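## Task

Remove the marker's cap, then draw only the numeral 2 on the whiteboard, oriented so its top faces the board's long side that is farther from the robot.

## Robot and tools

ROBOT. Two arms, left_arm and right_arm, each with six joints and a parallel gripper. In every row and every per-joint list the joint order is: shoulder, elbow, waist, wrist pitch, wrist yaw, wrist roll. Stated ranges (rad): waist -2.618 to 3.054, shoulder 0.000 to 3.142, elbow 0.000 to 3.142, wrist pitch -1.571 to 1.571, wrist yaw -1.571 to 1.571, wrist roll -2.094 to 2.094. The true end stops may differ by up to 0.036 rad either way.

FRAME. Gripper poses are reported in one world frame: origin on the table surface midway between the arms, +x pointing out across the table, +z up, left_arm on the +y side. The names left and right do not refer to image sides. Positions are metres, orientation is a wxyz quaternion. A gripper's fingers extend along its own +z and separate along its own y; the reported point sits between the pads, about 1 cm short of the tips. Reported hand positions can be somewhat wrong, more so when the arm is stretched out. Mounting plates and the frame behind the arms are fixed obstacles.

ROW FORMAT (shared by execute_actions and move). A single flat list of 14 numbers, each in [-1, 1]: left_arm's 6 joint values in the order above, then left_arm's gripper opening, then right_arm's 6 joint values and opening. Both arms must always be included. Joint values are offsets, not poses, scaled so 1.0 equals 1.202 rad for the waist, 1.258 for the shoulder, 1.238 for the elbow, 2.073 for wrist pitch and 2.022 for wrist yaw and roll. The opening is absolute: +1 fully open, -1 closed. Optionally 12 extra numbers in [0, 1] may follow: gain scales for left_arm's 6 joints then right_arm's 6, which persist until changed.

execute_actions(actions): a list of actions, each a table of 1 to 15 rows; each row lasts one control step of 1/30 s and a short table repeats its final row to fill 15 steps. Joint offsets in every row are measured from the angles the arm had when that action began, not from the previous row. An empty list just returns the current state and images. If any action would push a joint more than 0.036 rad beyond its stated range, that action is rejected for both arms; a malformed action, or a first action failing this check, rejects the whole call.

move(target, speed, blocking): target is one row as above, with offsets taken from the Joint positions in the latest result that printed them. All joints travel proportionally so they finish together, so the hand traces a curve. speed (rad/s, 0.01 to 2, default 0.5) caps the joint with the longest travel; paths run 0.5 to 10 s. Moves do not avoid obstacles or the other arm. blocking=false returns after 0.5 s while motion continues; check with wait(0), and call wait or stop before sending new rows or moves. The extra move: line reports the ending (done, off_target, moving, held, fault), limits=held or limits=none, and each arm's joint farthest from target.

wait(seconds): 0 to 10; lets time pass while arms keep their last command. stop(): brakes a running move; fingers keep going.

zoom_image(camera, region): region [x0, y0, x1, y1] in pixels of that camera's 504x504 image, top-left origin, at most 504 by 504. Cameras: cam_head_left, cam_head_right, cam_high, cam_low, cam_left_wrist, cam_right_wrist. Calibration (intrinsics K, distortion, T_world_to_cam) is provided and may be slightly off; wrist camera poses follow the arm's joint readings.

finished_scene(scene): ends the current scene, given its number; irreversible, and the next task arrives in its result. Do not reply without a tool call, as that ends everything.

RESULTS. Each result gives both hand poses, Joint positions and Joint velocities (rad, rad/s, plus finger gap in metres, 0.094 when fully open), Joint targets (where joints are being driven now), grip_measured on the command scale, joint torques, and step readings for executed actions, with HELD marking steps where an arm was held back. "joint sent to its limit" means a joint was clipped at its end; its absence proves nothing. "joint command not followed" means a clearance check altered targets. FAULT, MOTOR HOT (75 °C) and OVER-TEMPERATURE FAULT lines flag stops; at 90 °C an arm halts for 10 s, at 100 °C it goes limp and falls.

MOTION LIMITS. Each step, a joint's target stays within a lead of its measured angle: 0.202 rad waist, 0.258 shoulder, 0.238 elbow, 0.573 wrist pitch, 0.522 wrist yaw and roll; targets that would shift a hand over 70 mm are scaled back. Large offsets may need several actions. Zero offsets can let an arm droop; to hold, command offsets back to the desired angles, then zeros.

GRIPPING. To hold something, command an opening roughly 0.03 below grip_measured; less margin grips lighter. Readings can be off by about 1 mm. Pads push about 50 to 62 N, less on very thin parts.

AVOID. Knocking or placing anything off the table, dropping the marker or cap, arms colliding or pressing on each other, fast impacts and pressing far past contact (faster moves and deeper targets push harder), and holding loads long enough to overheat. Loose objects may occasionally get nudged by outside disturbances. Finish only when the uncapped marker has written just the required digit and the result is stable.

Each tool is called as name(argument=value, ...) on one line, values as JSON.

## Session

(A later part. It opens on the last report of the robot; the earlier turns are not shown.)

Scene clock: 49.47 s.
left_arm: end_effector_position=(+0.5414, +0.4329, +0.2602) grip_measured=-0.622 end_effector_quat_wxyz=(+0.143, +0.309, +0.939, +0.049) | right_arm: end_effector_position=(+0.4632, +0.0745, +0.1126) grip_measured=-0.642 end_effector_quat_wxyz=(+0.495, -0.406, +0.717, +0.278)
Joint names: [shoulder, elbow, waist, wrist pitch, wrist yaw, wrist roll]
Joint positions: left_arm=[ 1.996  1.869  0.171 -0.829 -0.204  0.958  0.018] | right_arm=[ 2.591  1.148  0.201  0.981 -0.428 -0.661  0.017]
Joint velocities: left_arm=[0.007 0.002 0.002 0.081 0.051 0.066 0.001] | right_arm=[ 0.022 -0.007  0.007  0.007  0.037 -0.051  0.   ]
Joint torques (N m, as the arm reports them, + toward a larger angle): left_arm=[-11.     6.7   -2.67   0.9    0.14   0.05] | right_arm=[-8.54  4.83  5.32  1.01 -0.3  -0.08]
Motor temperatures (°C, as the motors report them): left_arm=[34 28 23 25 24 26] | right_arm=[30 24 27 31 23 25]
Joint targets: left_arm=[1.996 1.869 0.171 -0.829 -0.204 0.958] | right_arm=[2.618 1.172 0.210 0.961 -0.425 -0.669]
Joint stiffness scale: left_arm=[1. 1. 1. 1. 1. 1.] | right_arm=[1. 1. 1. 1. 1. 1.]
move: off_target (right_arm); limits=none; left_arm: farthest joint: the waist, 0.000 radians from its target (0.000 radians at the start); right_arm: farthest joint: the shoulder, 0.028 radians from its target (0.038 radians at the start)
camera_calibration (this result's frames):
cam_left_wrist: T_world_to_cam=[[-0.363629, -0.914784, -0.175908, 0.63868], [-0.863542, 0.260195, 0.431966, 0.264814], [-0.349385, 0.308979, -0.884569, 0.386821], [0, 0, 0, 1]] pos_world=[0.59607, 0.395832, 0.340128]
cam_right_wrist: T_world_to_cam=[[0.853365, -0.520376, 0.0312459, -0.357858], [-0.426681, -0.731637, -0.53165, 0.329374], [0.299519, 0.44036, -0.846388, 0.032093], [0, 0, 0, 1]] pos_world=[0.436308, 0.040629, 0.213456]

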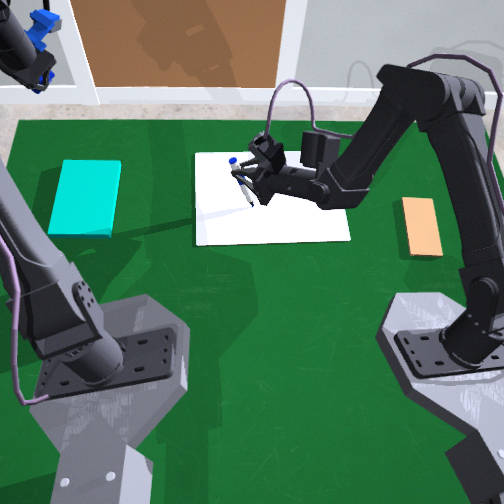

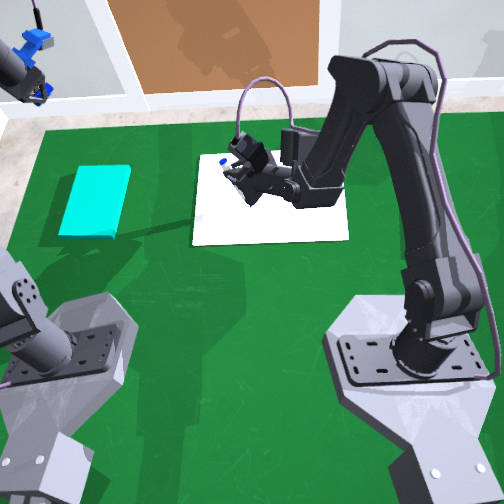

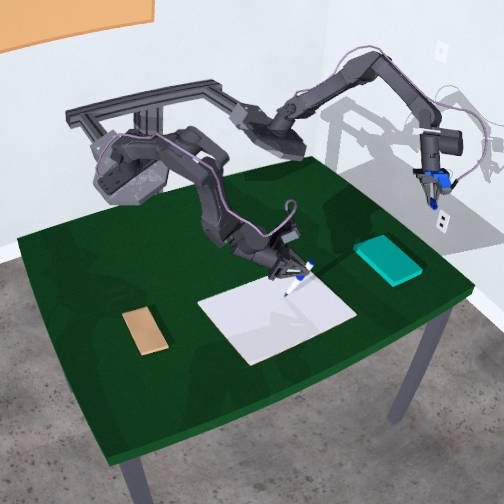

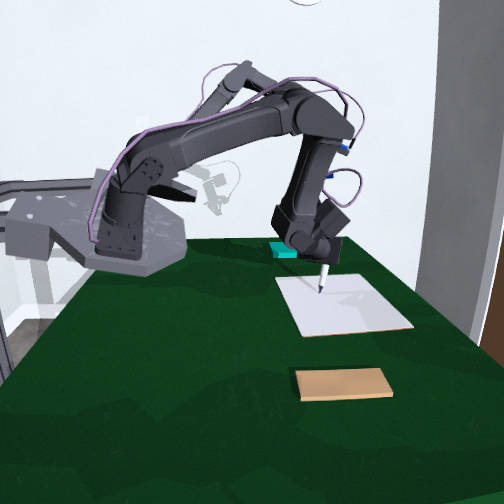

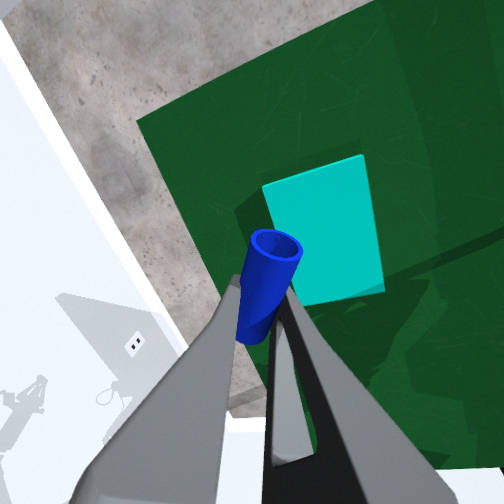

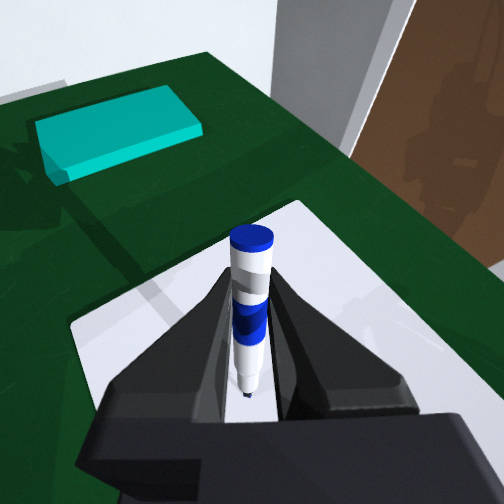

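move(target=[0,0,0,0,0,0,-0.78,-0.025,0.057,-0.032,-0.046,-0.013,-0.013,-0.8], speed=0.15)

Scene clock: 51.40 s.
left_arm: end_effector_position=(+0.5414, +0.4329, +0.2602) grip_measured=-0.622 end_effector_quat_wxyz=(+0.143, +0.309, +0.939, +0.049) | right_arm: end_effector_position=(+0.4695, +0.0735, +0.1113) grip_measured=-0.642 end_effector_quat_wxyz=(+0.486, -0.407, +0.713, +0.299)
Joint names: [shoulder, elbow, waist, wrist pitch, wrist yaw, wrist roll]
Joint positions: left_arm=[ 1.996  1.869  0.171 -0.829 -0.204  0.958  0.018] | right_arm=[ 2.591  1.193  0.178  0.91  -0.486 -0.661  0.017]
Joint velocities: left_arm=[-0.012 -0.007 -0.002  0.066 -0.051 -0.139 -0.   ] | right_arm=[ 0.012  0.007  0.002 -0.037 -0.007  0.066  0.001]
Joint torques (N m, as the arm reports them, + toward a larger angle): left_arm=[-11.01   6.7   -2.7    0.91   0.13   0.02] | right_arm=[-13.71   5.12   3.02   0.97   0.01  -0.29]
Motor temperatures (°C, as the motors report them): left_arm=[34 28 23 25 24 26] | right_arm=[31 24 27 31 23 25]
Joint targets: left_arm=[1.996 1.869 0.171 -0.829 -0.204 0.958] | right_arm=[2.559 1.218 0.162 0.886 -0.455 -0.687]
Joint stiffness scale: left_arm=[1. 1. 1. 1. 1. 1.] | right_arm=[1. 1. 1. 1. 1. 1.]
move: off_target (right_arm); limits=none; left_arm: farthest joint: the waist, 0.000 radians from its target (0.000 radians at the start); right_arm: farthest joint: the shoulder, 0.031 radians from its target (0.031 radians at the start)
camera_calibration (this result's frames):
cam_left_wrist: T_world_to_cam=[[-0.363629, -0.914784, -0.175908, 0.63868], [-0.863542, 0.260195, 0.431966, 0.264814], [-0.349385, 0.308979, -0.884569, 0.386821], [0, 0, 0, 1]] pos_world=[0.59607, 0.395832, 0.340128]
cam_right_wrist: T_world_to_cam=[[0.869268, -0.494334, -0.00282772, -0.369355], [-0.417846, -0.731685, -0.538555, 0.327219], [0.264157, 0.46933, -0.842586, 0.0436143], [0, 0, 0, 1]] pos_world=[0.446275, 0.036367, 0.21193]

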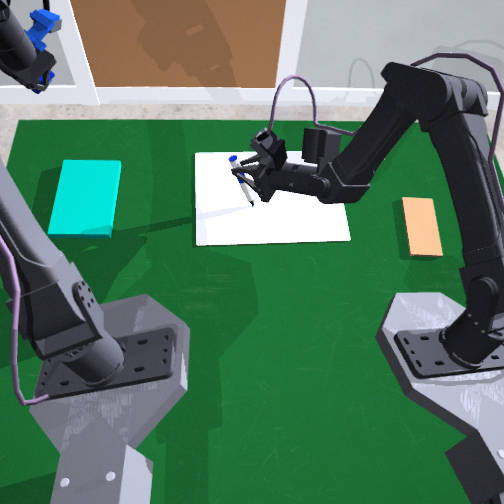

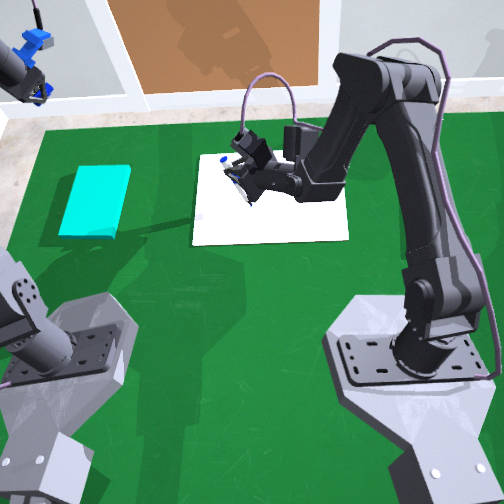

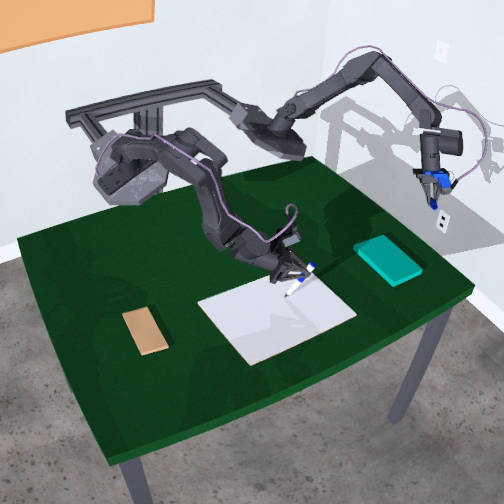

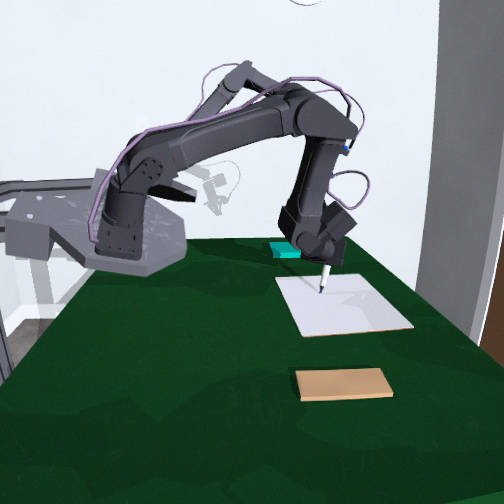

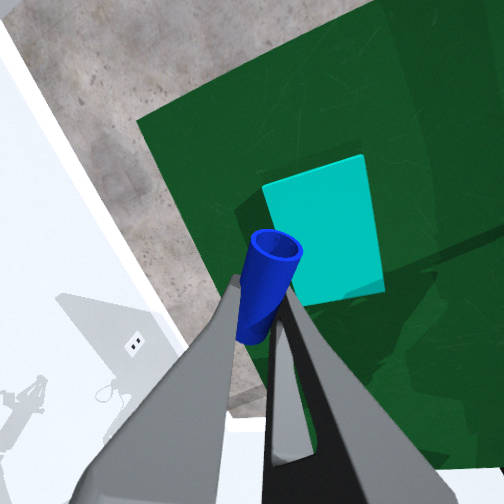

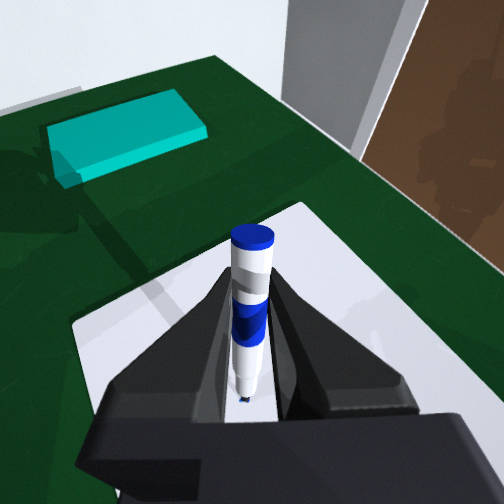

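move(target=[0,0,0,0,0,0,-0.78,-0.0445,0.021,-0.0125,-0.012,0.016,-0.013,-0.8], speed=0.1)

Scene clock: 52.70 s.
left_arm: end_effector_position=(+0.5414, +0.4329, +0.2602) grip_measured=-0.622 end_effector_quat_wxyz=(+0.143, +0.309, +0.939, +0.049) | right_arm: end_effector_position=(+0.4812, +0.0621, +0.1132) grip_measured=-0.642 end_effector_quat_wxyz=(+0.489, -0.404, +0.720, +0.280)
Joint names: [shoulder, elbow, waist, wrist pitch, wrist yaw, wrist roll]
Joint positions: left_arm=[ 1.996  1.869  0.171 -0.829 -0.204  0.958  0.018] | right_arm=[ 2.567  1.193  0.162  0.893 -0.46  -0.675  0.017]
Joint velocities: left_arm=[ 0.002  0.002  0.007 -0.022 -0.037  0.066  0.   ] | right_arm=[-0.022 -0.002 -0.017  0.022 -0.037  0.066 -0.   ]
Joint torques (N m, as the arm reports them, + toward a larger angle): left_arm=[-11.04   6.7   -2.68   0.91   0.14   0.03] | right_arm=[-13.81   5.19   4.52   1.13  -0.28  -0.12]
Motor temperatures (°C, as the motors report them): left_arm=[34 28 23 25 24 26] | right_arm=[31 24 27 31 23 25]
Joint targets: left_arm=[1.996 1.869 0.171 -0.829 -0.204 0.958] | right_arm=[2.535 1.219 0.163 0.885 -0.453 -0.687]
Joint stiffness scale: left_arm=[1. 1. 1. 1. 1. 1.] | right_arm=[1. 1. 1. 1. 1. 1.]
move: off_target (right_arm); limits=none; left_arm: farthest joint: the waist, 0.000 radians from its target (0.000 radians at the start); right_arm: farthest joint: the shoulder, 0.032 radians from its target (0.056 radians at the start)
camera_calibration (this result's frames):
cam_left_wrist: T_world_to_cam=[[-0.363629, -0.914784, -0.175908, 0.63868], [-0.863542, 0.260195, 0.431966, 0.264814], [-0.349385, 0.308979, -0.884569, 0.386821], [0, 0, 0, 1]] pos_world=[0.59607, 0.395832, 0.340128]
cam_right_wrist: T_world_to_cam=[[0.853572, -0.520574, 0.020422, -0.378537], [-0.434411, -0.732837, -0.523676, 0.331116], [0.287578, 0.438124, -0.851673, 0.0391352], [0, 0, 0, 1]] pos_world=[0.455694, 0.0284513, 0.214458]

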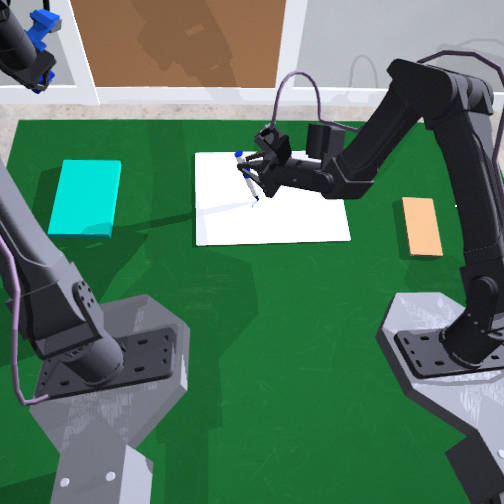

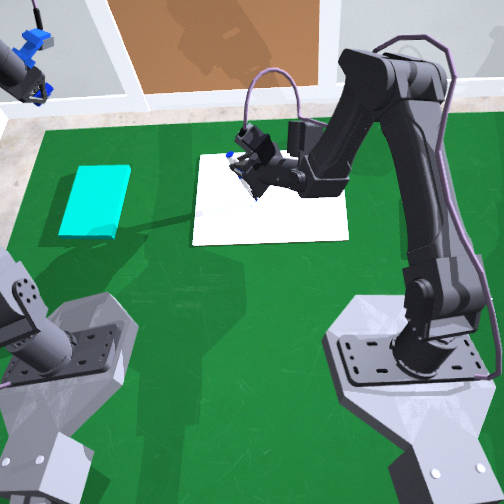

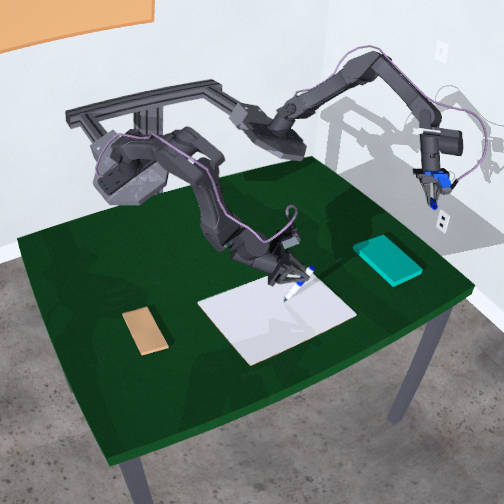

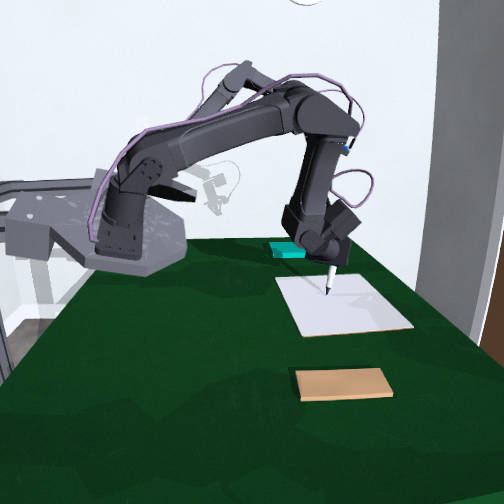

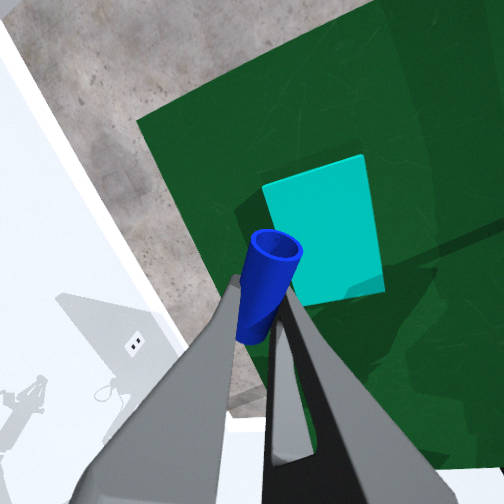

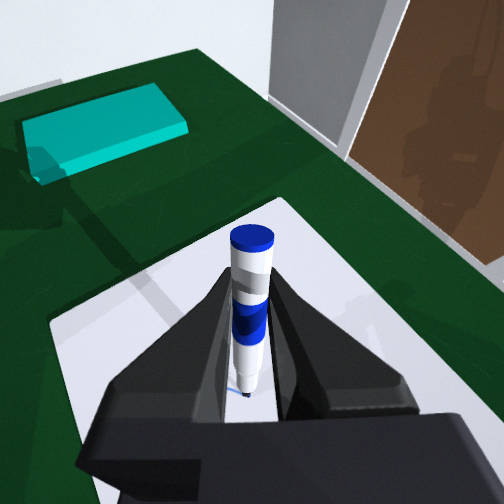

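execute_actions(actions=[[[0,0,0,0,0,0,-0.78,-0.026,-0.017,-0.011,0,-0.001,-0.003,-0.8],[0,0,0,0,0,0,-0.78,-0.028,-0.019,-0.013,0,-0.002,-0.0045,-0.8],[0,0,0,0,0,0,-0.78,-0.030,-0.020,-0.015,0,-0.0035,-0.006,-0.8],[0,0,0,0,0,0,-0.78,-0.032,-0.022,-0.017,0,-0.005,-0.0075,-0.8],[0,0,0,0,0,0,-0.78,-0.034,-0.0235,-0.0195,0,-0.006,-0.009,-0.8],[0,0,0,0,0,0,-0.78,-0.036,-0.025,-0.022,-0.001,-0.0075,-0.0105,-0.8],[0,0,0,0,0,0,-0.78,-0.038,-0.027,-0.024,-0.001,-0.009,-0.012,-0.8],[0,0,0,0,0,0,-0.78,-0.040,-0.0285,-0.0265,-0.001,-0.010,-0.0135,-0.8],[0,0,0,0,0,0,-0.78,-0.0415,-0.030,-0.029,-0.001,-0.0115,-0.015,-0.8],[0,0,0,0,0,0,-0.78,-0.043,-0.0315,-0.031,-0.001,-0.013,-0.016,-0.8]]])

Scene clock: 53.90 s.
left_arm: end_effector_position=(+0.5414, +0.4329, +0.2602) grip_measured=-0.622 end_effector_quat_wxyz=(+0.143, +0.309, +0.939, +0.049) | right_arm: end_effector_position=(+0.4877, +0.0442, +0.1131) grip_measured=-0.642 end_effector_quat_wxyz=(+0.493, -0.401, +0.723, +0.271)
Joint names: [shoulder, elbow, waist, wrist pitch, wrist yaw, wrist roll]
Joint positions: left_arm=[ 1.996  1.869  0.171 -0.829 -0.204  0.958  0.018] | right_arm=[ 2.544  1.174  0.125  0.893 -0.476 -0.692  0.017]
Joint velocities: left_arm=[ 0.007 -0.022 -0.007  0.007 -0.037  0.007 -0.   ] | right_arm=[ 0.002  0.002  0.007  0.007  0.095 -0.066 -0.001]
Joint torques (N m, as the arm reports them, + toward a larger angle): left_arm=[-11.01   6.71  -2.67   0.9    0.13   0.03] | right_arm=[-13.72   1.31   4.35   1.19  -0.48  -0.09]
Motor temperatures (°C, as the motors report them): left_arm=[34 28 23 25 24 26] | right_arm=[31 24 27 31 23 25]
Joint targets: left_arm=[1.996 1.869 0.171 -0.829 -0.204 0.958] | right_arm=[2.512 1.154 0.125 0.891 -0.486 -0.707]
Joint stiffness scale: left_arm=[1. 1. 1. 1. 1. 1.] | right_arm=[1. 1. 1. 1. 1. 1.]
Step readings (joint positions):
0: left_arm=[1.996 1.869 0.171 -0.829 -0.204 0.958] | right_arm=[2.567 1.193 0.162 0.893 -0.460 -0.675]
1: left_arm=[1.996 1.869 0.171 -0.829 -0.204 0.958] | right_arm=[2.567 1.193 0.162 0.893 -0.460 -0.675]
2: left_arm=[1.996 1.869 0.171 -0.829 -0.204 0.958] | right_arm=[2.567 1.193 0.160 0.893 -0.461 -0.675]
4: left_arm=[1.996 1.869 0.171 -0.829 -0.204 0.958] | right_arm=[2.565 1.193 0.156 0.893 -0.466 -0.675]
8: left_arm=[1.996 1.869 0.171 -0.829 -0.204 0.958] | right_arm=[2.553 1.180 0.142 0.893 -0.470 -0.681]
15: Joint positions above
camera_calibration (this result's frames):
cam_left_wrist: T_world_to_cam=[[-0.363629, -0.914784, -0.175908, 0.63868], [-0.863542, 0.260195, 0.431966, 0.264814], [-0.349385, 0.308979, -0.884569, 0.386821], [0, 0, 0, 1]] pos_world=[0.59607, 0.395832, 0.340128]
cam_right_wrist: T_world_to_cam=[[0.844501, -0.534624, 0.0315497, -0.38959], [-0.442062, -0.72912, -0.522461, 0.324252], [0.302324, 0.427271, -0.852079, 0.0384], [0, 0, 0, 1]] pos_world=[0.46074, 0.0117272, 0.21442]

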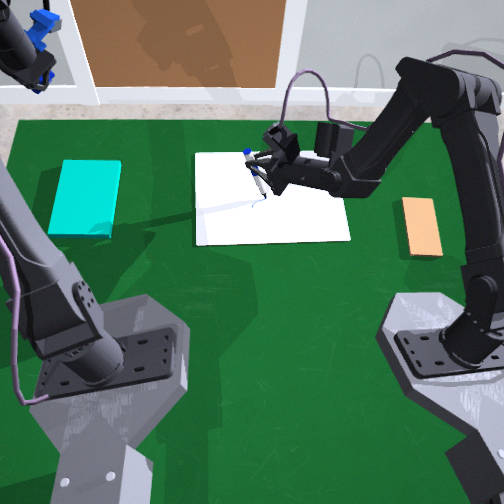

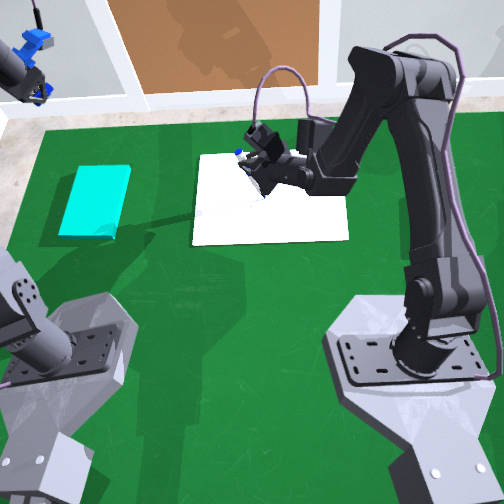

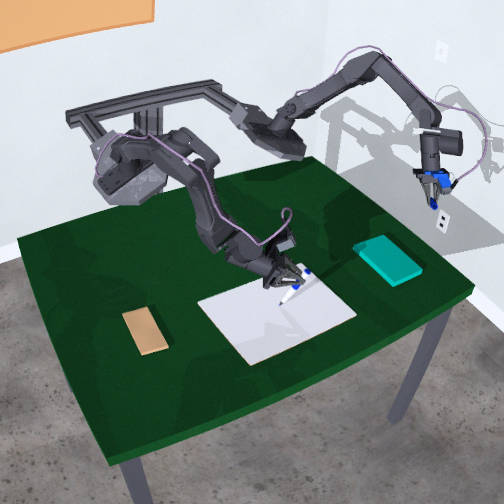

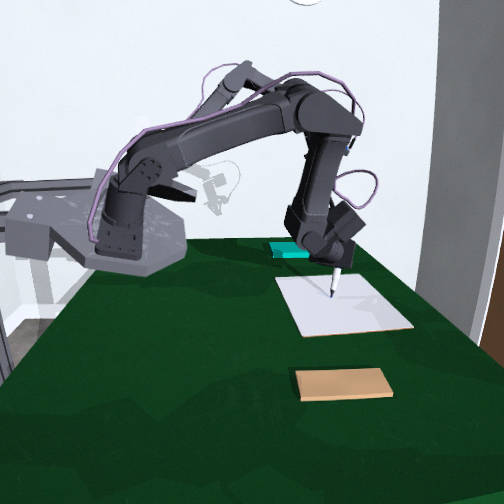

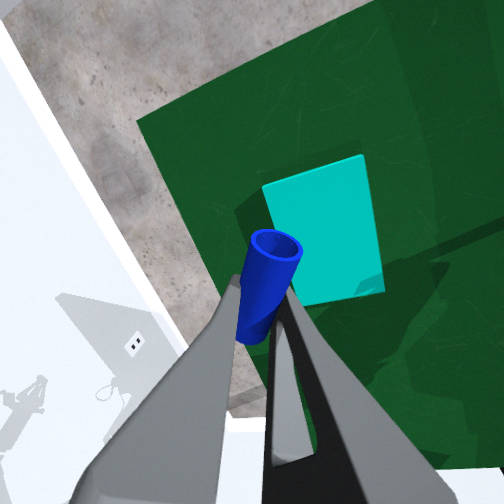

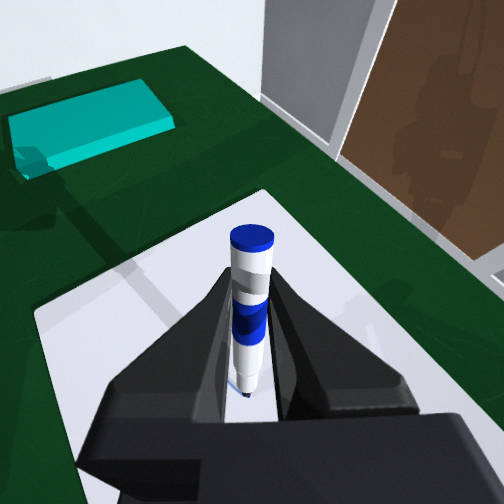

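execute_actions(actions=[])

Scene clock: 54.77 s.
left_arm: end_effector_position=(+0.5414, +0.4329, +0.2602) grip_measured=-0.622 end_effector_quat_wxyz=(+0.143, +0.309, +0.939, +0.049) | right_arm: end_effector_position=(+0.4874, +0.0444, +0.1132) grip_measured=-0.642 end_effector_quat_wxyz=(+0.494, -0.403, +0.722, +0.271)
Joint names: [shoulder, elbow, waist, wrist pitch, wrist yaw, wrist roll]
Joint positions: left_arm=[ 1.996  1.869  0.171 -0.829 -0.204  0.958  0.018] | right_arm=[ 2.544  1.173  0.125  0.893 -0.478 -0.696  0.017]
Joint velocities: left_arm=[ 0.007 -0.012  0.007  0.007 -0.022  0.037 -0.   ] | right_arm=[ 0.017  0.012 -0.002 -0.007 -0.007 -0.022 -0.001]
Joint torques (N m, as the arm reports them, + toward a larger angle): left_arm=[-10.98   6.7   -2.7    0.91   0.13   0.02] | right_arm=[-13.71   1.39   4.27   1.18  -0.44  -0.12]
Motor temperatures (°C, as the motors report them): left_arm=[34 28 23 25 24 26] | right_arm=[32 24 27 31 23 25]
Joint targets: left_arm=[1.996 1.869 0.171 -0.829 -0.204 0.958] | right_arm=[2.512 1.154 0.125 0.891 -0.486 -0.707]
Joint stiffness scale: left_arm=[1. 1. 1. 1. 1. 1.] | right_arm=[1. 1. 1. 1. 1. 1.]
camera_calibration (this result's frames):
cam_left_wrist: T_world_to_cam=[[-0.363629, -0.914784, -0.175908, 0.63868], [-0.863542, 0.260195, 0.431966, 0.264814], [-0.349385, 0.308979, -0.884569, 0.386821], [0, 0, 0, 1]] pos_world=[0.59607, 0.395832, 0.340128]
cam_right_wrist: T_world_to_cam=[[0.84581, -0.532372, 0.0344228, -0.390322], [-0.438672, -0.730763, -0.523022, 0.322761], [0.303597, 0.427277, -0.851624, 0.0378171], [0, 0, 0, 1]] pos_world=[0.460243, 0.0119067, 0.214453]

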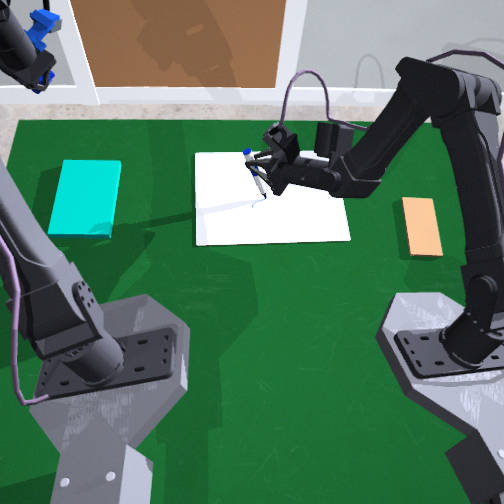

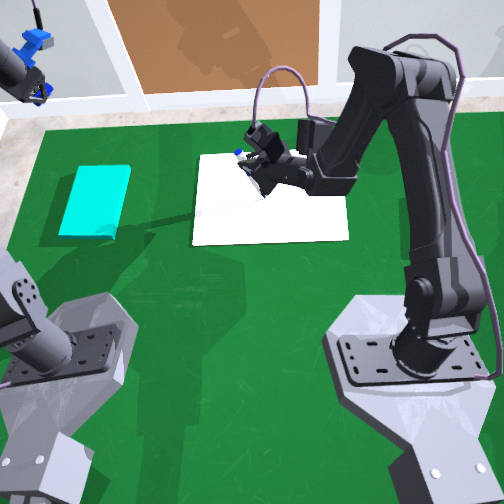

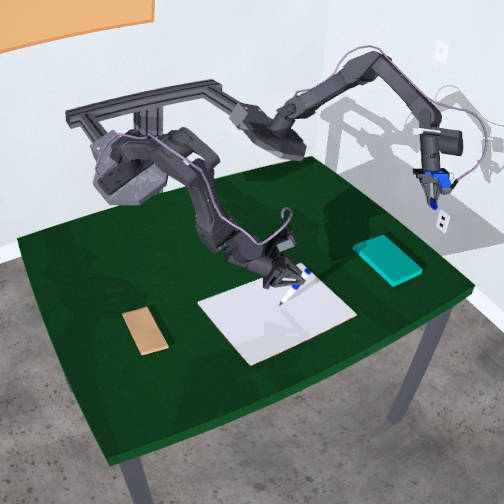

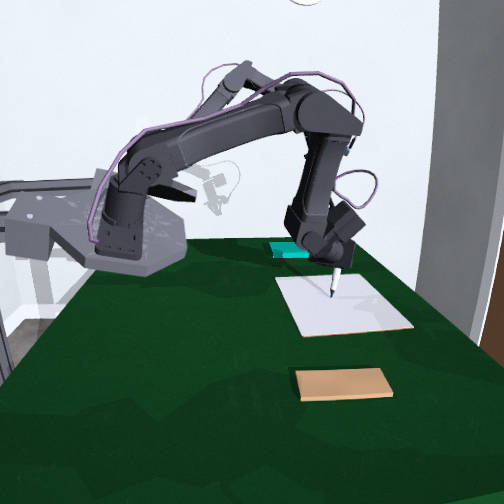

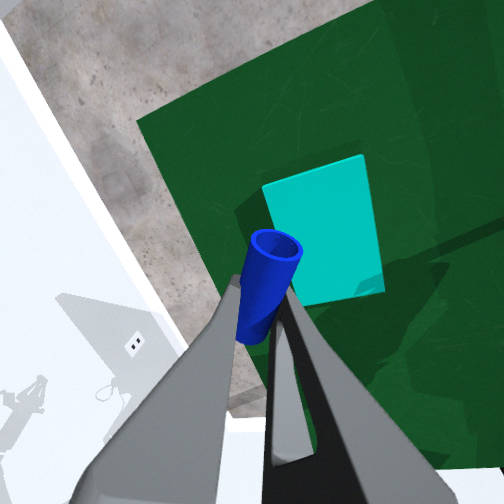

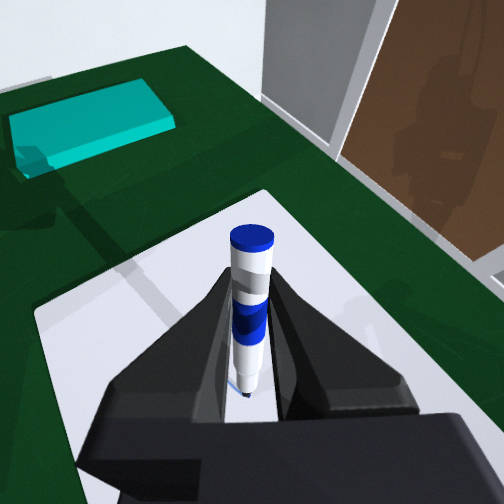

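execute_actions(actions=[[[0,0,0,0,0,0,-0.78,-0.028,-0.022,-0.003,0.003,-0.004,-0.004,-0.8],[0,0,0,0,0,0,-0.78,-0.031,-0.027,-0.006,0.005,-0.006,-0.006,-0.8],[0,0,0,0,0,0,-0.78,-0.034,-0.033,-0.009,0.008,-0.008,-0.008,-0.8],[0,0,0,0,0,0,-0.78,-0.037,-0.038,-0.012,0.010,-0.010,-0.010,-0.8],[0,0,0,0,0,0,-0.78,-0.039,-0.044,-0.015,0.013,-0.012,-0.012,-0.8],[0,0,0,0,0,0,-0.78,-0.042,-0.050,-0.018,0.016,-0.014,-0.013,-0.8],[0,0,0,0,0,0,-0.78,-0.045,-0.055,-0.021,0.018,-0.016,-0.015,-0.8],[0,0,0,0,0,0,-0.78,-0.048,-0.061,-0.024,0.021,-0.018,-0.017,-0.8],[0,0,0,0,0,0,-0.78,-0.051,-0.066,-0.027,0.023,-0.020,-0.018,-0.8],[0,0,0,0,0,0,-0.78,-0.053,-0.072,-0.029,0.026,-0.021,-0.019,-0.8]]])

Scene clock: 55.77 s.
left_arm: end_effector_position=(+0.5414, +0.4329, +0.2602) grip_measured=-0.622 end_effector_quat_wxyz=(+0.143, +0.309, +0.939, +0.049) | right_arm: end_effector_position=(+0.4804, +0.0244, +0.1130) grip_measured=-0.642 end_effector_quat_wxyz=(+0.496, -0.404, +0.722, +0.264)
Joint names: [shoulder, elbow, waist, wrist pitch, wrist yaw, wrist roll]
Joint positions: left_arm=[ 1.996  1.869  0.171 -0.829 -0.204  0.958  0.018] | right_arm=[ 2.511  1.102  0.088  0.929 -0.501 -0.723  0.017]
Joint velocities: left_arm=[ 0.002 -0.007 -0.007  0.007  0.022 -0.037 -0.   ] | right_arm=[-0.007 -0.002  0.002  0.022 -0.022 -0.081 -0.   ]
Joint torques (N m, as the arm reports them, + toward a larger angle): left_arm=[-10.99   6.72  -2.68   0.9    0.13   0.03] | right_arm=[-13.65   1.11   4.28   1.37  -0.6   -0.08]
Motor temperatures (°C, as the motors report them): left_arm=[34 28 23 25 24 26] | right_arm=[32 24 27 31 23 25]
Joint targets: left_arm=[1.996 1.869 0.171 -0.829 -0.204 0.958] | right_arm=[2.477 1.084 0.090 0.947 -0.520 -0.734]
Joint stiffness scale: left_arm=[1. 1. 1. 1. 1. 1.] | right_arm=[1. 1. 1. 1. 1. 1.]
Step readings (joint positions):
0: left_arm=[1.996 1.869 0.171 -0.829 -0.204 0.958] | right_arm=[2.544 1.173 0.125 0.893 -0.478 -0.696]
1: left_arm=[1.996 1.869 0.171 -0.829 -0.204 0.958] | right_arm=[2.544 1.173 0.125 0.893 -0.478 -0.696]
2: left_arm=[1.996 1.869 0.171 -0.829 -0.204 0.958] | right_arm=[2.543 1.171 0.125 0.894 -0.478 -0.696]
4: left_arm=[1.996 1.869 0.171 -0.829 -0.204 0.958] | right_arm=[2.537 1.159 0.122 0.899 -0.480 -0.700]
8: left_arm=[1.996 1.869 0.171 -0.829 -0.204 0.958] | right_arm=[2.523 1.129 0.106 0.912 -0.490 -0.710]
15: Joint positions above
camera_calibration (this result's frames):
cam_left_wrist: T_world_to_cam=[[-0.363629, -0.914784, -0.175908, 0.63868], [-0.863542, 0.260195, 0.431966, 0.264814], [-0.349385, 0.308979, -0.884569, 0.386821], [0, 0, 0, 1]] pos_world=[0.59607, 0.395832, 0.340128]
cam_right_wrist: T_world_to_cam=[[0.841625, -0.537907, 0.048197, -0.394503], [-0.43834, -0.732509, -0.520854, 0.304672], [0.315476, 0.417237, -0.852284, 0.0428978], [0, 0, 0, 1]] pos_world=[0.452041, -0.00692999, 0.214264]

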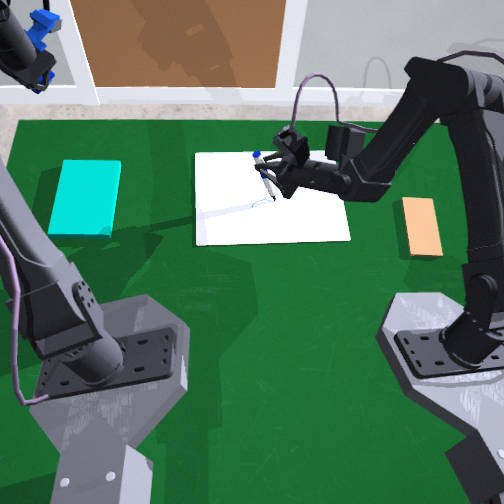

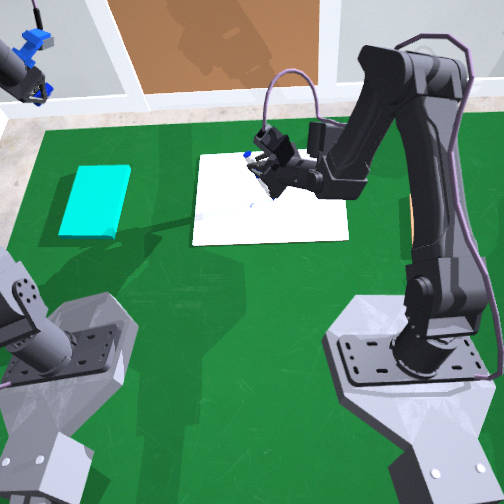

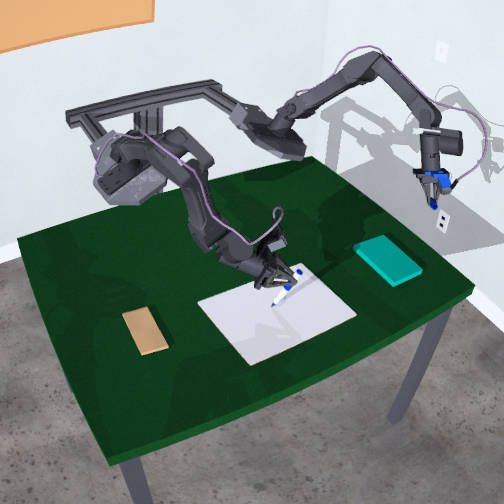

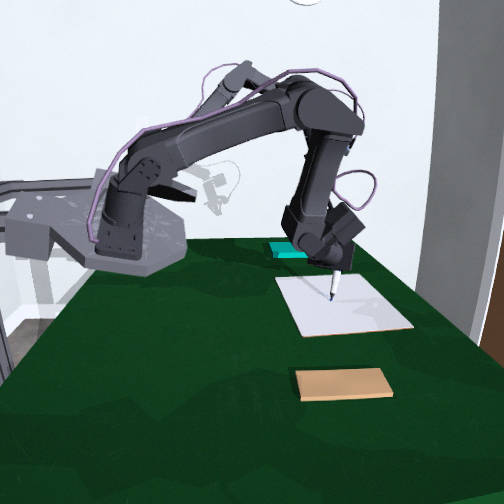

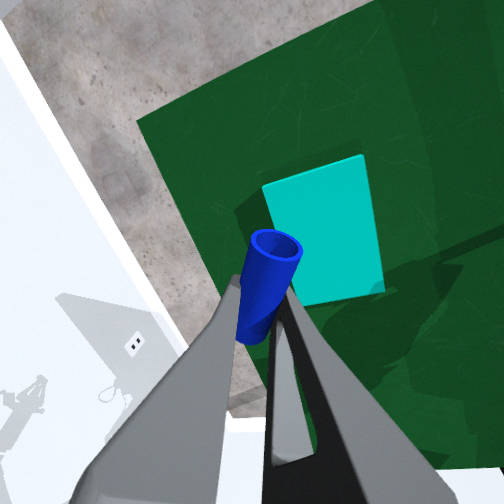

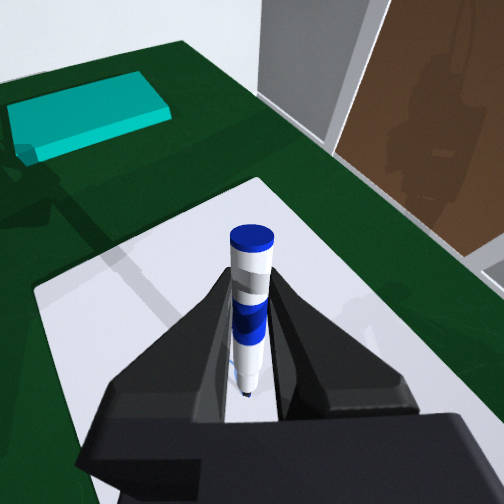

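execute_actions(actions=[[[0,0,0,0,0,0,-0.78,-0.027,-0.022,0.002,0.012,-0.009,-0.006,-0.8],[0,0,0,0,0,0,-0.78,-0.028,-0.029,0.002,0.016,-0.009,-0.006,-0.8],[0,0,0,0,0,0,-0.78,-0.028,-0.036,0.003,0.019,-0.009,-0.006,-0.8],[0,0,0,0,0,0,-0.78,-0.029,-0.043,0.003,0.023,-0.009,-0.006,-0.8],[0,0,0,0,0,0,-0.78,-0.029,-0.050,0.003,0.027,-0.009,-0.006,-0.8],[0,0,0,0,0,0,-0.78,-0.030,-0.057,0.004,0.030,-0.009,-0.006,-0.8],[0,0,0,0,0,0,-0.78,-0.030,-0.064,0.004,0.034,-0.009,-0.006,-0.8],[0,0,0,0,0,0,-0.78,-0.030,-0.071,0.004,0.038,-0.009,-0.006,-0.8],[0,0,0,0,0,0,-0.78,-0.031,-0.078,0.005,0.041,-0.009,-0.006,-0.8],[0,0,0,0,0,0,-0.78,-0.031,-0.085,0.005,0.045,-0.009,-0.006,-0.8]]])

Scene clock: 56.70 s.
left_arm: end_effector_position=(+0.5414, +0.4329, +0.2602) grip_measured=-0.622 end_effector_quat_wxyz=(+0.143, +0.309, +0.939, +0.049) | right_arm: end_effector_position=(+0.4598, +0.0206, +0.1123) grip_measured=-0.642 end_effector_quat_wxyz=(+0.497, -0.407, +0.719, +0.264)
Joint names: [shoulder, elbow, waist, wrist pitch, wrist yaw, wrist roll]
Joint positions: left_arm=[ 1.996  1.869  0.171 -0.829 -0.204  0.958  0.018] | right_arm=[ 2.505  1.016  0.088  1.007 -0.505 -0.731  0.017]
Joint velocities: left_arm=[ 0.002  0.002 -0.007  0.051 -0.007 -0.037  0.   ] | right_arm=[ 0.007 -0.017 -0.012  0.007 -0.051  0.037 -0.   ]
Joint torques (N m, as the arm reports them, + toward a larger angle): left_arm=[-10.98   6.71  -2.72   0.9    0.11   0.03] | right_arm=[-13.09   0.66   4.48   1.36  -0.55   0.  ]
Motor temperatures (°C, as the motors report them): left_arm=[34 28 23 25 24 26] | right_arm=[32 24 27 31 23 25]
Joint targets: left_arm=[1.996 1.869 0.171 -0.829 -0.204 0.958] | right_arm=[2.472 0.997 0.094 1.022 -0.519 -0.735]
Joint stiffness scale: left_arm=[1. 1. 1. 1. 1. 1.] | right_arm=[1. 1. 1. 1. 1. 1.]
Step readings (joint positions):
0: left_arm=[1.996 1.869 0.171 -0.829 -0.204 0.958] | right_arm=[2.511 1.102 0.088 0.930 -0.502 -0.726]
1: left_arm=[1.996 1.869 0.171 -0.829 -0.204 0.958] | right_arm=[2.511 1.102 0.088 0.931 -0.502 -0.726]
2: left_arm=[1.996 1.869 0.171 -0.829 -0.204 0.958] | right_arm=[2.511 1.100 0.088 0.934 -0.502 -0.727]
4: left_arm=[1.996 1.869 0.171 -0.829 -0.204 0.958] | right_arm=[2.511 1.087 0.088 0.946 -0.502 -0.727]
8: left_arm=[1.996 1.869 0.171 -0.829 -0.204 0.958] | right_arm=[2.511 1.053 0.088 0.981 -0.504 -0.730]
15: Joint positions above
camera_calibration (this result's frames):
cam_left_wrist: T_world_to_cam=[[-0.363629, -0.914784, -0.175908, 0.63868], [-0.863542, 0.260195, 0.431966, 0.264814], [-0.349385, 0.308979, -0.884569, 0.386821], [0, 0, 0, 1]] pos_world=[0.59607, 0.395832, 0.340128]
cam_right_wrist: T_world_to_cam=[[0.844633, -0.532596, 0.0541835, -0.381324], [-0.430689, -0.736138, -0.522119, 0.28917], [0.317965, 0.417663, -0.85115, 0.0490324], [0, 0, 0, 1]] pos_world=[0.431031, -0.0107021, 0.213377]

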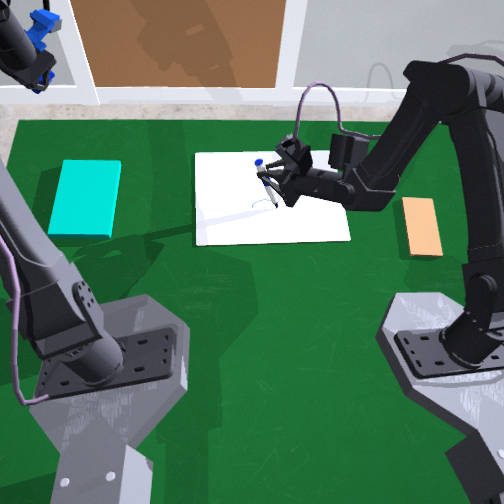

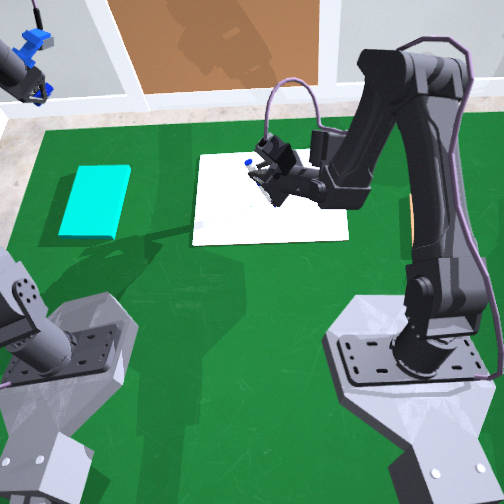

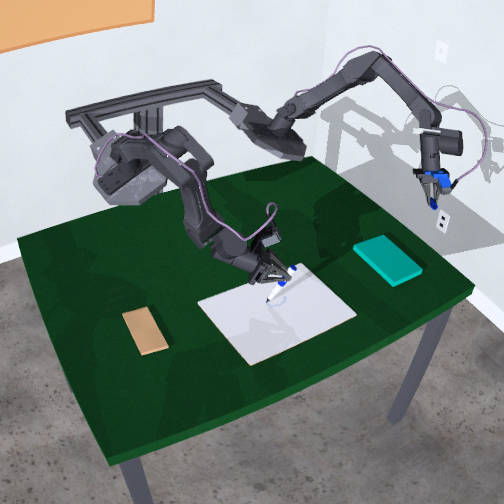

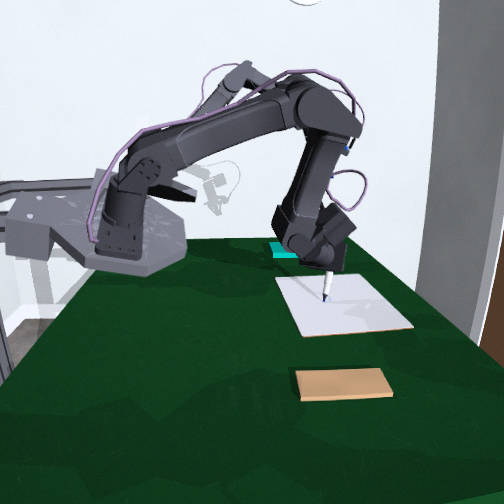

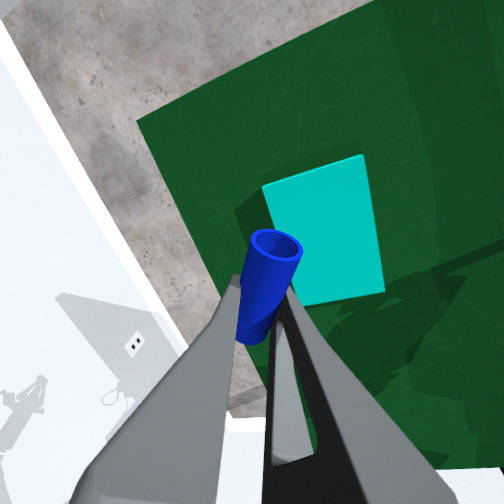

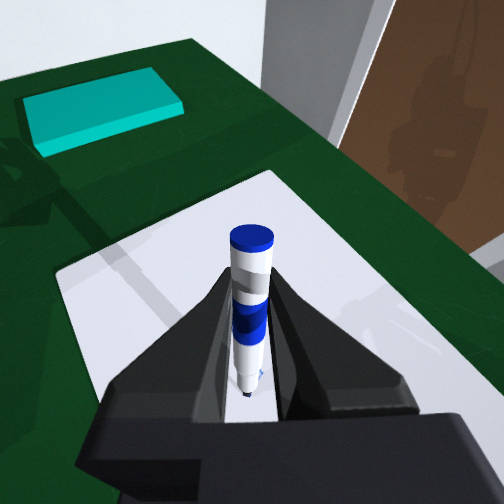

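execute_actions(actions=[[[0,0,0,0,0,0,-0.78,-0.005,-0.019,0.012,0.011,0.005,0.003,-0.8],[0,0,0,0,0,0,-0.78,0.008,-0.023,0.018,0.014,0.008,0.005,-0.8],[0,0,0,0,0,0,-0.78,0.014,-0.026,0.024,0.018,0.010,0.007,-0.8],[0,0,0,0,0,0,-0.78,0.017,-0.030,0.030,0.022,0.012,0.009,-0.8],[0,0,0,0,0,0,-0.78,0.020,-0.034,0.035,0.026,0.015,0.011,-0.8],[0,0,0,0,0,0,-0.78,0.023,-0.038,0.041,0.029,0.017,0.013,-0.8],[0,0,0,0,0,0,-0.78,0.026,-0.042,0.047,0.033,0.019,0.015,-0.8],[0,0,0,0,0,0,-0.78,0.028,-0.046,0.053,0.037,0.022,0.017,-0.8],[0,0,0,0,0,0,-0.78,0.031,-0.050,0.058,0.040,0.024,0.018,-0.8],[0,0,0,0,0,0,-0.78,0.034,-0.053,0.064,0.044,0.026,0.020,-0.8]]])

Scene clock: 57.80 s.
left_arm: end_effector_position=(+0.5414, +0.4329, +0.2602) grip_measured=-0.622 end_effector_quat_wxyz=(+0.143, +0.309, +0.939, +0.049) | right_arm: end_effector_position=(+0.4344, +0.0423, +0.1111) grip_measured=-0.642 end_effector_quat_wxyz=(+0.491, -0.412, +0.719, +0.268)
Joint names: [shoulder, elbow, waist, wrist pitch, wrist yaw, wrist roll]
Joint positions: left_arm=[ 1.996  1.869  0.171 -0.829 -0.204  0.958  0.018] | right_arm=[ 2.535  0.969  0.154  1.081 -0.453 -0.705  0.017]
Joint velocities: left_arm=[ 0.007  0.002  0.007 -0.095  0.022 -0.095  0.   ] | right_arm=[-0.007 -0.002 -0.017  0.066 -0.022  0.022 -0.001]
Joint torques (N m, as the arm reports them, + toward a larger angle): left_arm=[-11.04   6.69  -2.71   0.91   0.13   0.02] | right_arm=[-9.07  0.28  4.93  1.34 -0.4   0.11]
Motor temperatures (°C, as the motors report them): left_arm=[34 28 23 25 24 26] | right_arm=[32 24 27 31 23 25]
Joint targets: left_arm=[1.996 1.869 0.171 -0.829 -0.204 0.958] | right_arm=[2.548 0.951 0.165 1.099 -0.452 -0.691]
Joint stiffness scale: left_arm=[1. 1. 1. 1. 1. 1.] | right_arm=[1. 1. 1. 1. 1. 1.]
Step readings (joint positions):
0: left_arm=[1.996 1.869 0.171 -0.829 -0.204 0.958] | right_arm=[2.505 1.016 0.088 1.008 -0.505 -0.731]
1: left_arm=[1.996 1.869 0.171 -0.829 -0.204 0.958] | right_arm=[2.505 1.016 0.088 1.009 -0.503 -0.731]
2: left_arm=[1.996 1.869 0.171 -0.829 -0.204 0.958] | right_arm=[2.505 1.016 0.088 1.010 -0.499 -0.730]
4: left_arm=[1.996 1.869 0.171 -0.829 -0.204 0.958] | right_arm=[2.505 1.009 0.092 1.021 -0.489 -0.727]
8: left_arm=[1.996 1.869 0.171 -0.829 -0.204 0.958] | right_arm=[2.516 0.991 0.116 1.048 -0.469 -0.717]
15: Joint positions above
camera_calibration (this result's frames):
cam_left_wrist: T_world_to_cam=[[-0.363629, -0.914784, -0.175908, 0.63868], [-0.863542, 0.260195, 0.431966, 0.264814], [-0.349385, 0.308979, -0.884569, 0.386821], [0, 0, 0, 1]] pos_world=[0.59607, 0.395832, 0.340128]
cam_right_wrist: T_world_to_cam=[[0.853002, -0.519726, 0.0476735, -0.35169], [-0.425049, -0.744798, -0.514402, 0.290647], [0.302855, 0.418523, -0.856223, 0.0541111], [0, 0, 0, 1]] pos_world=[0.407144, 0.0110444, 0.212607]

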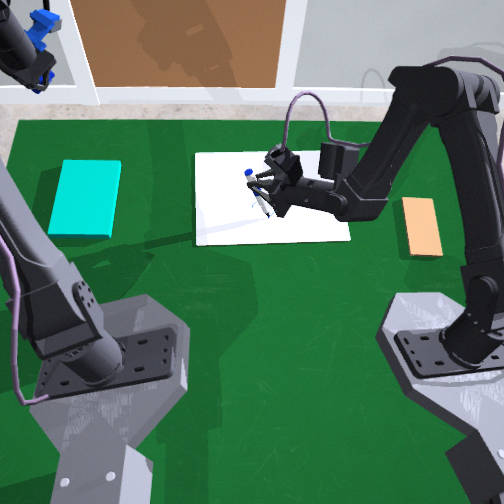

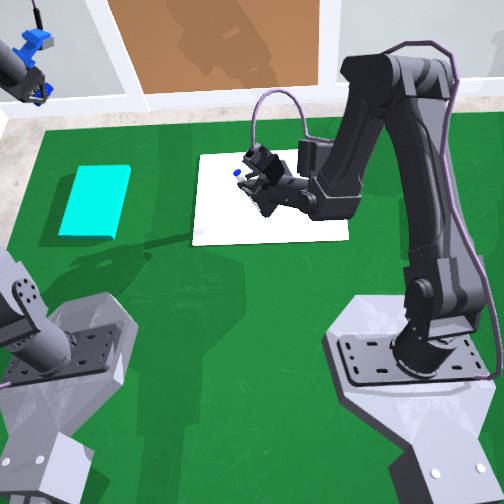

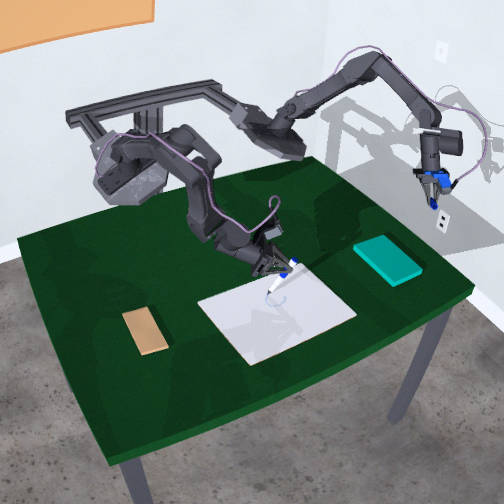

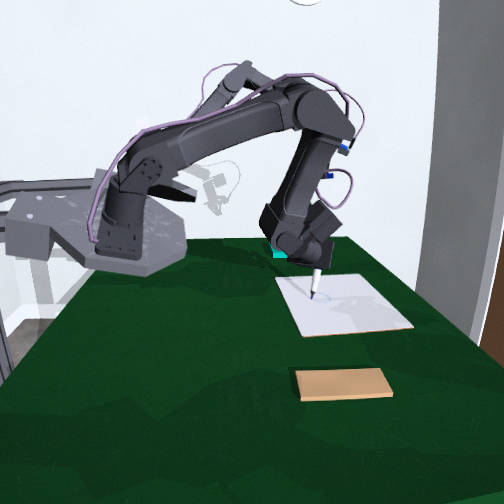

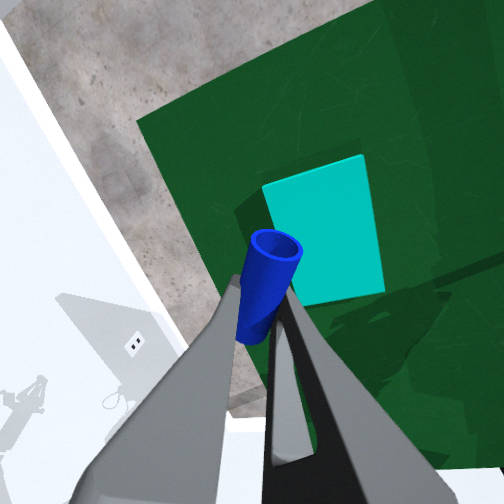

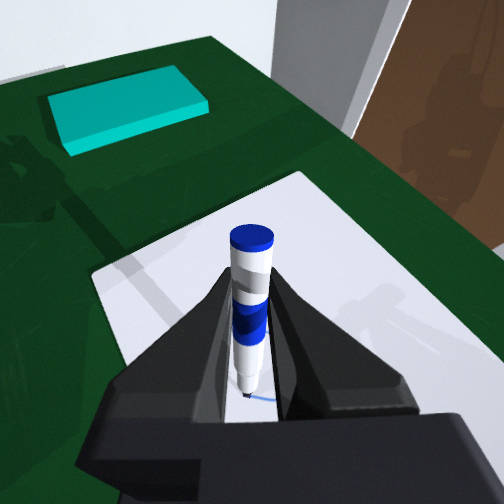

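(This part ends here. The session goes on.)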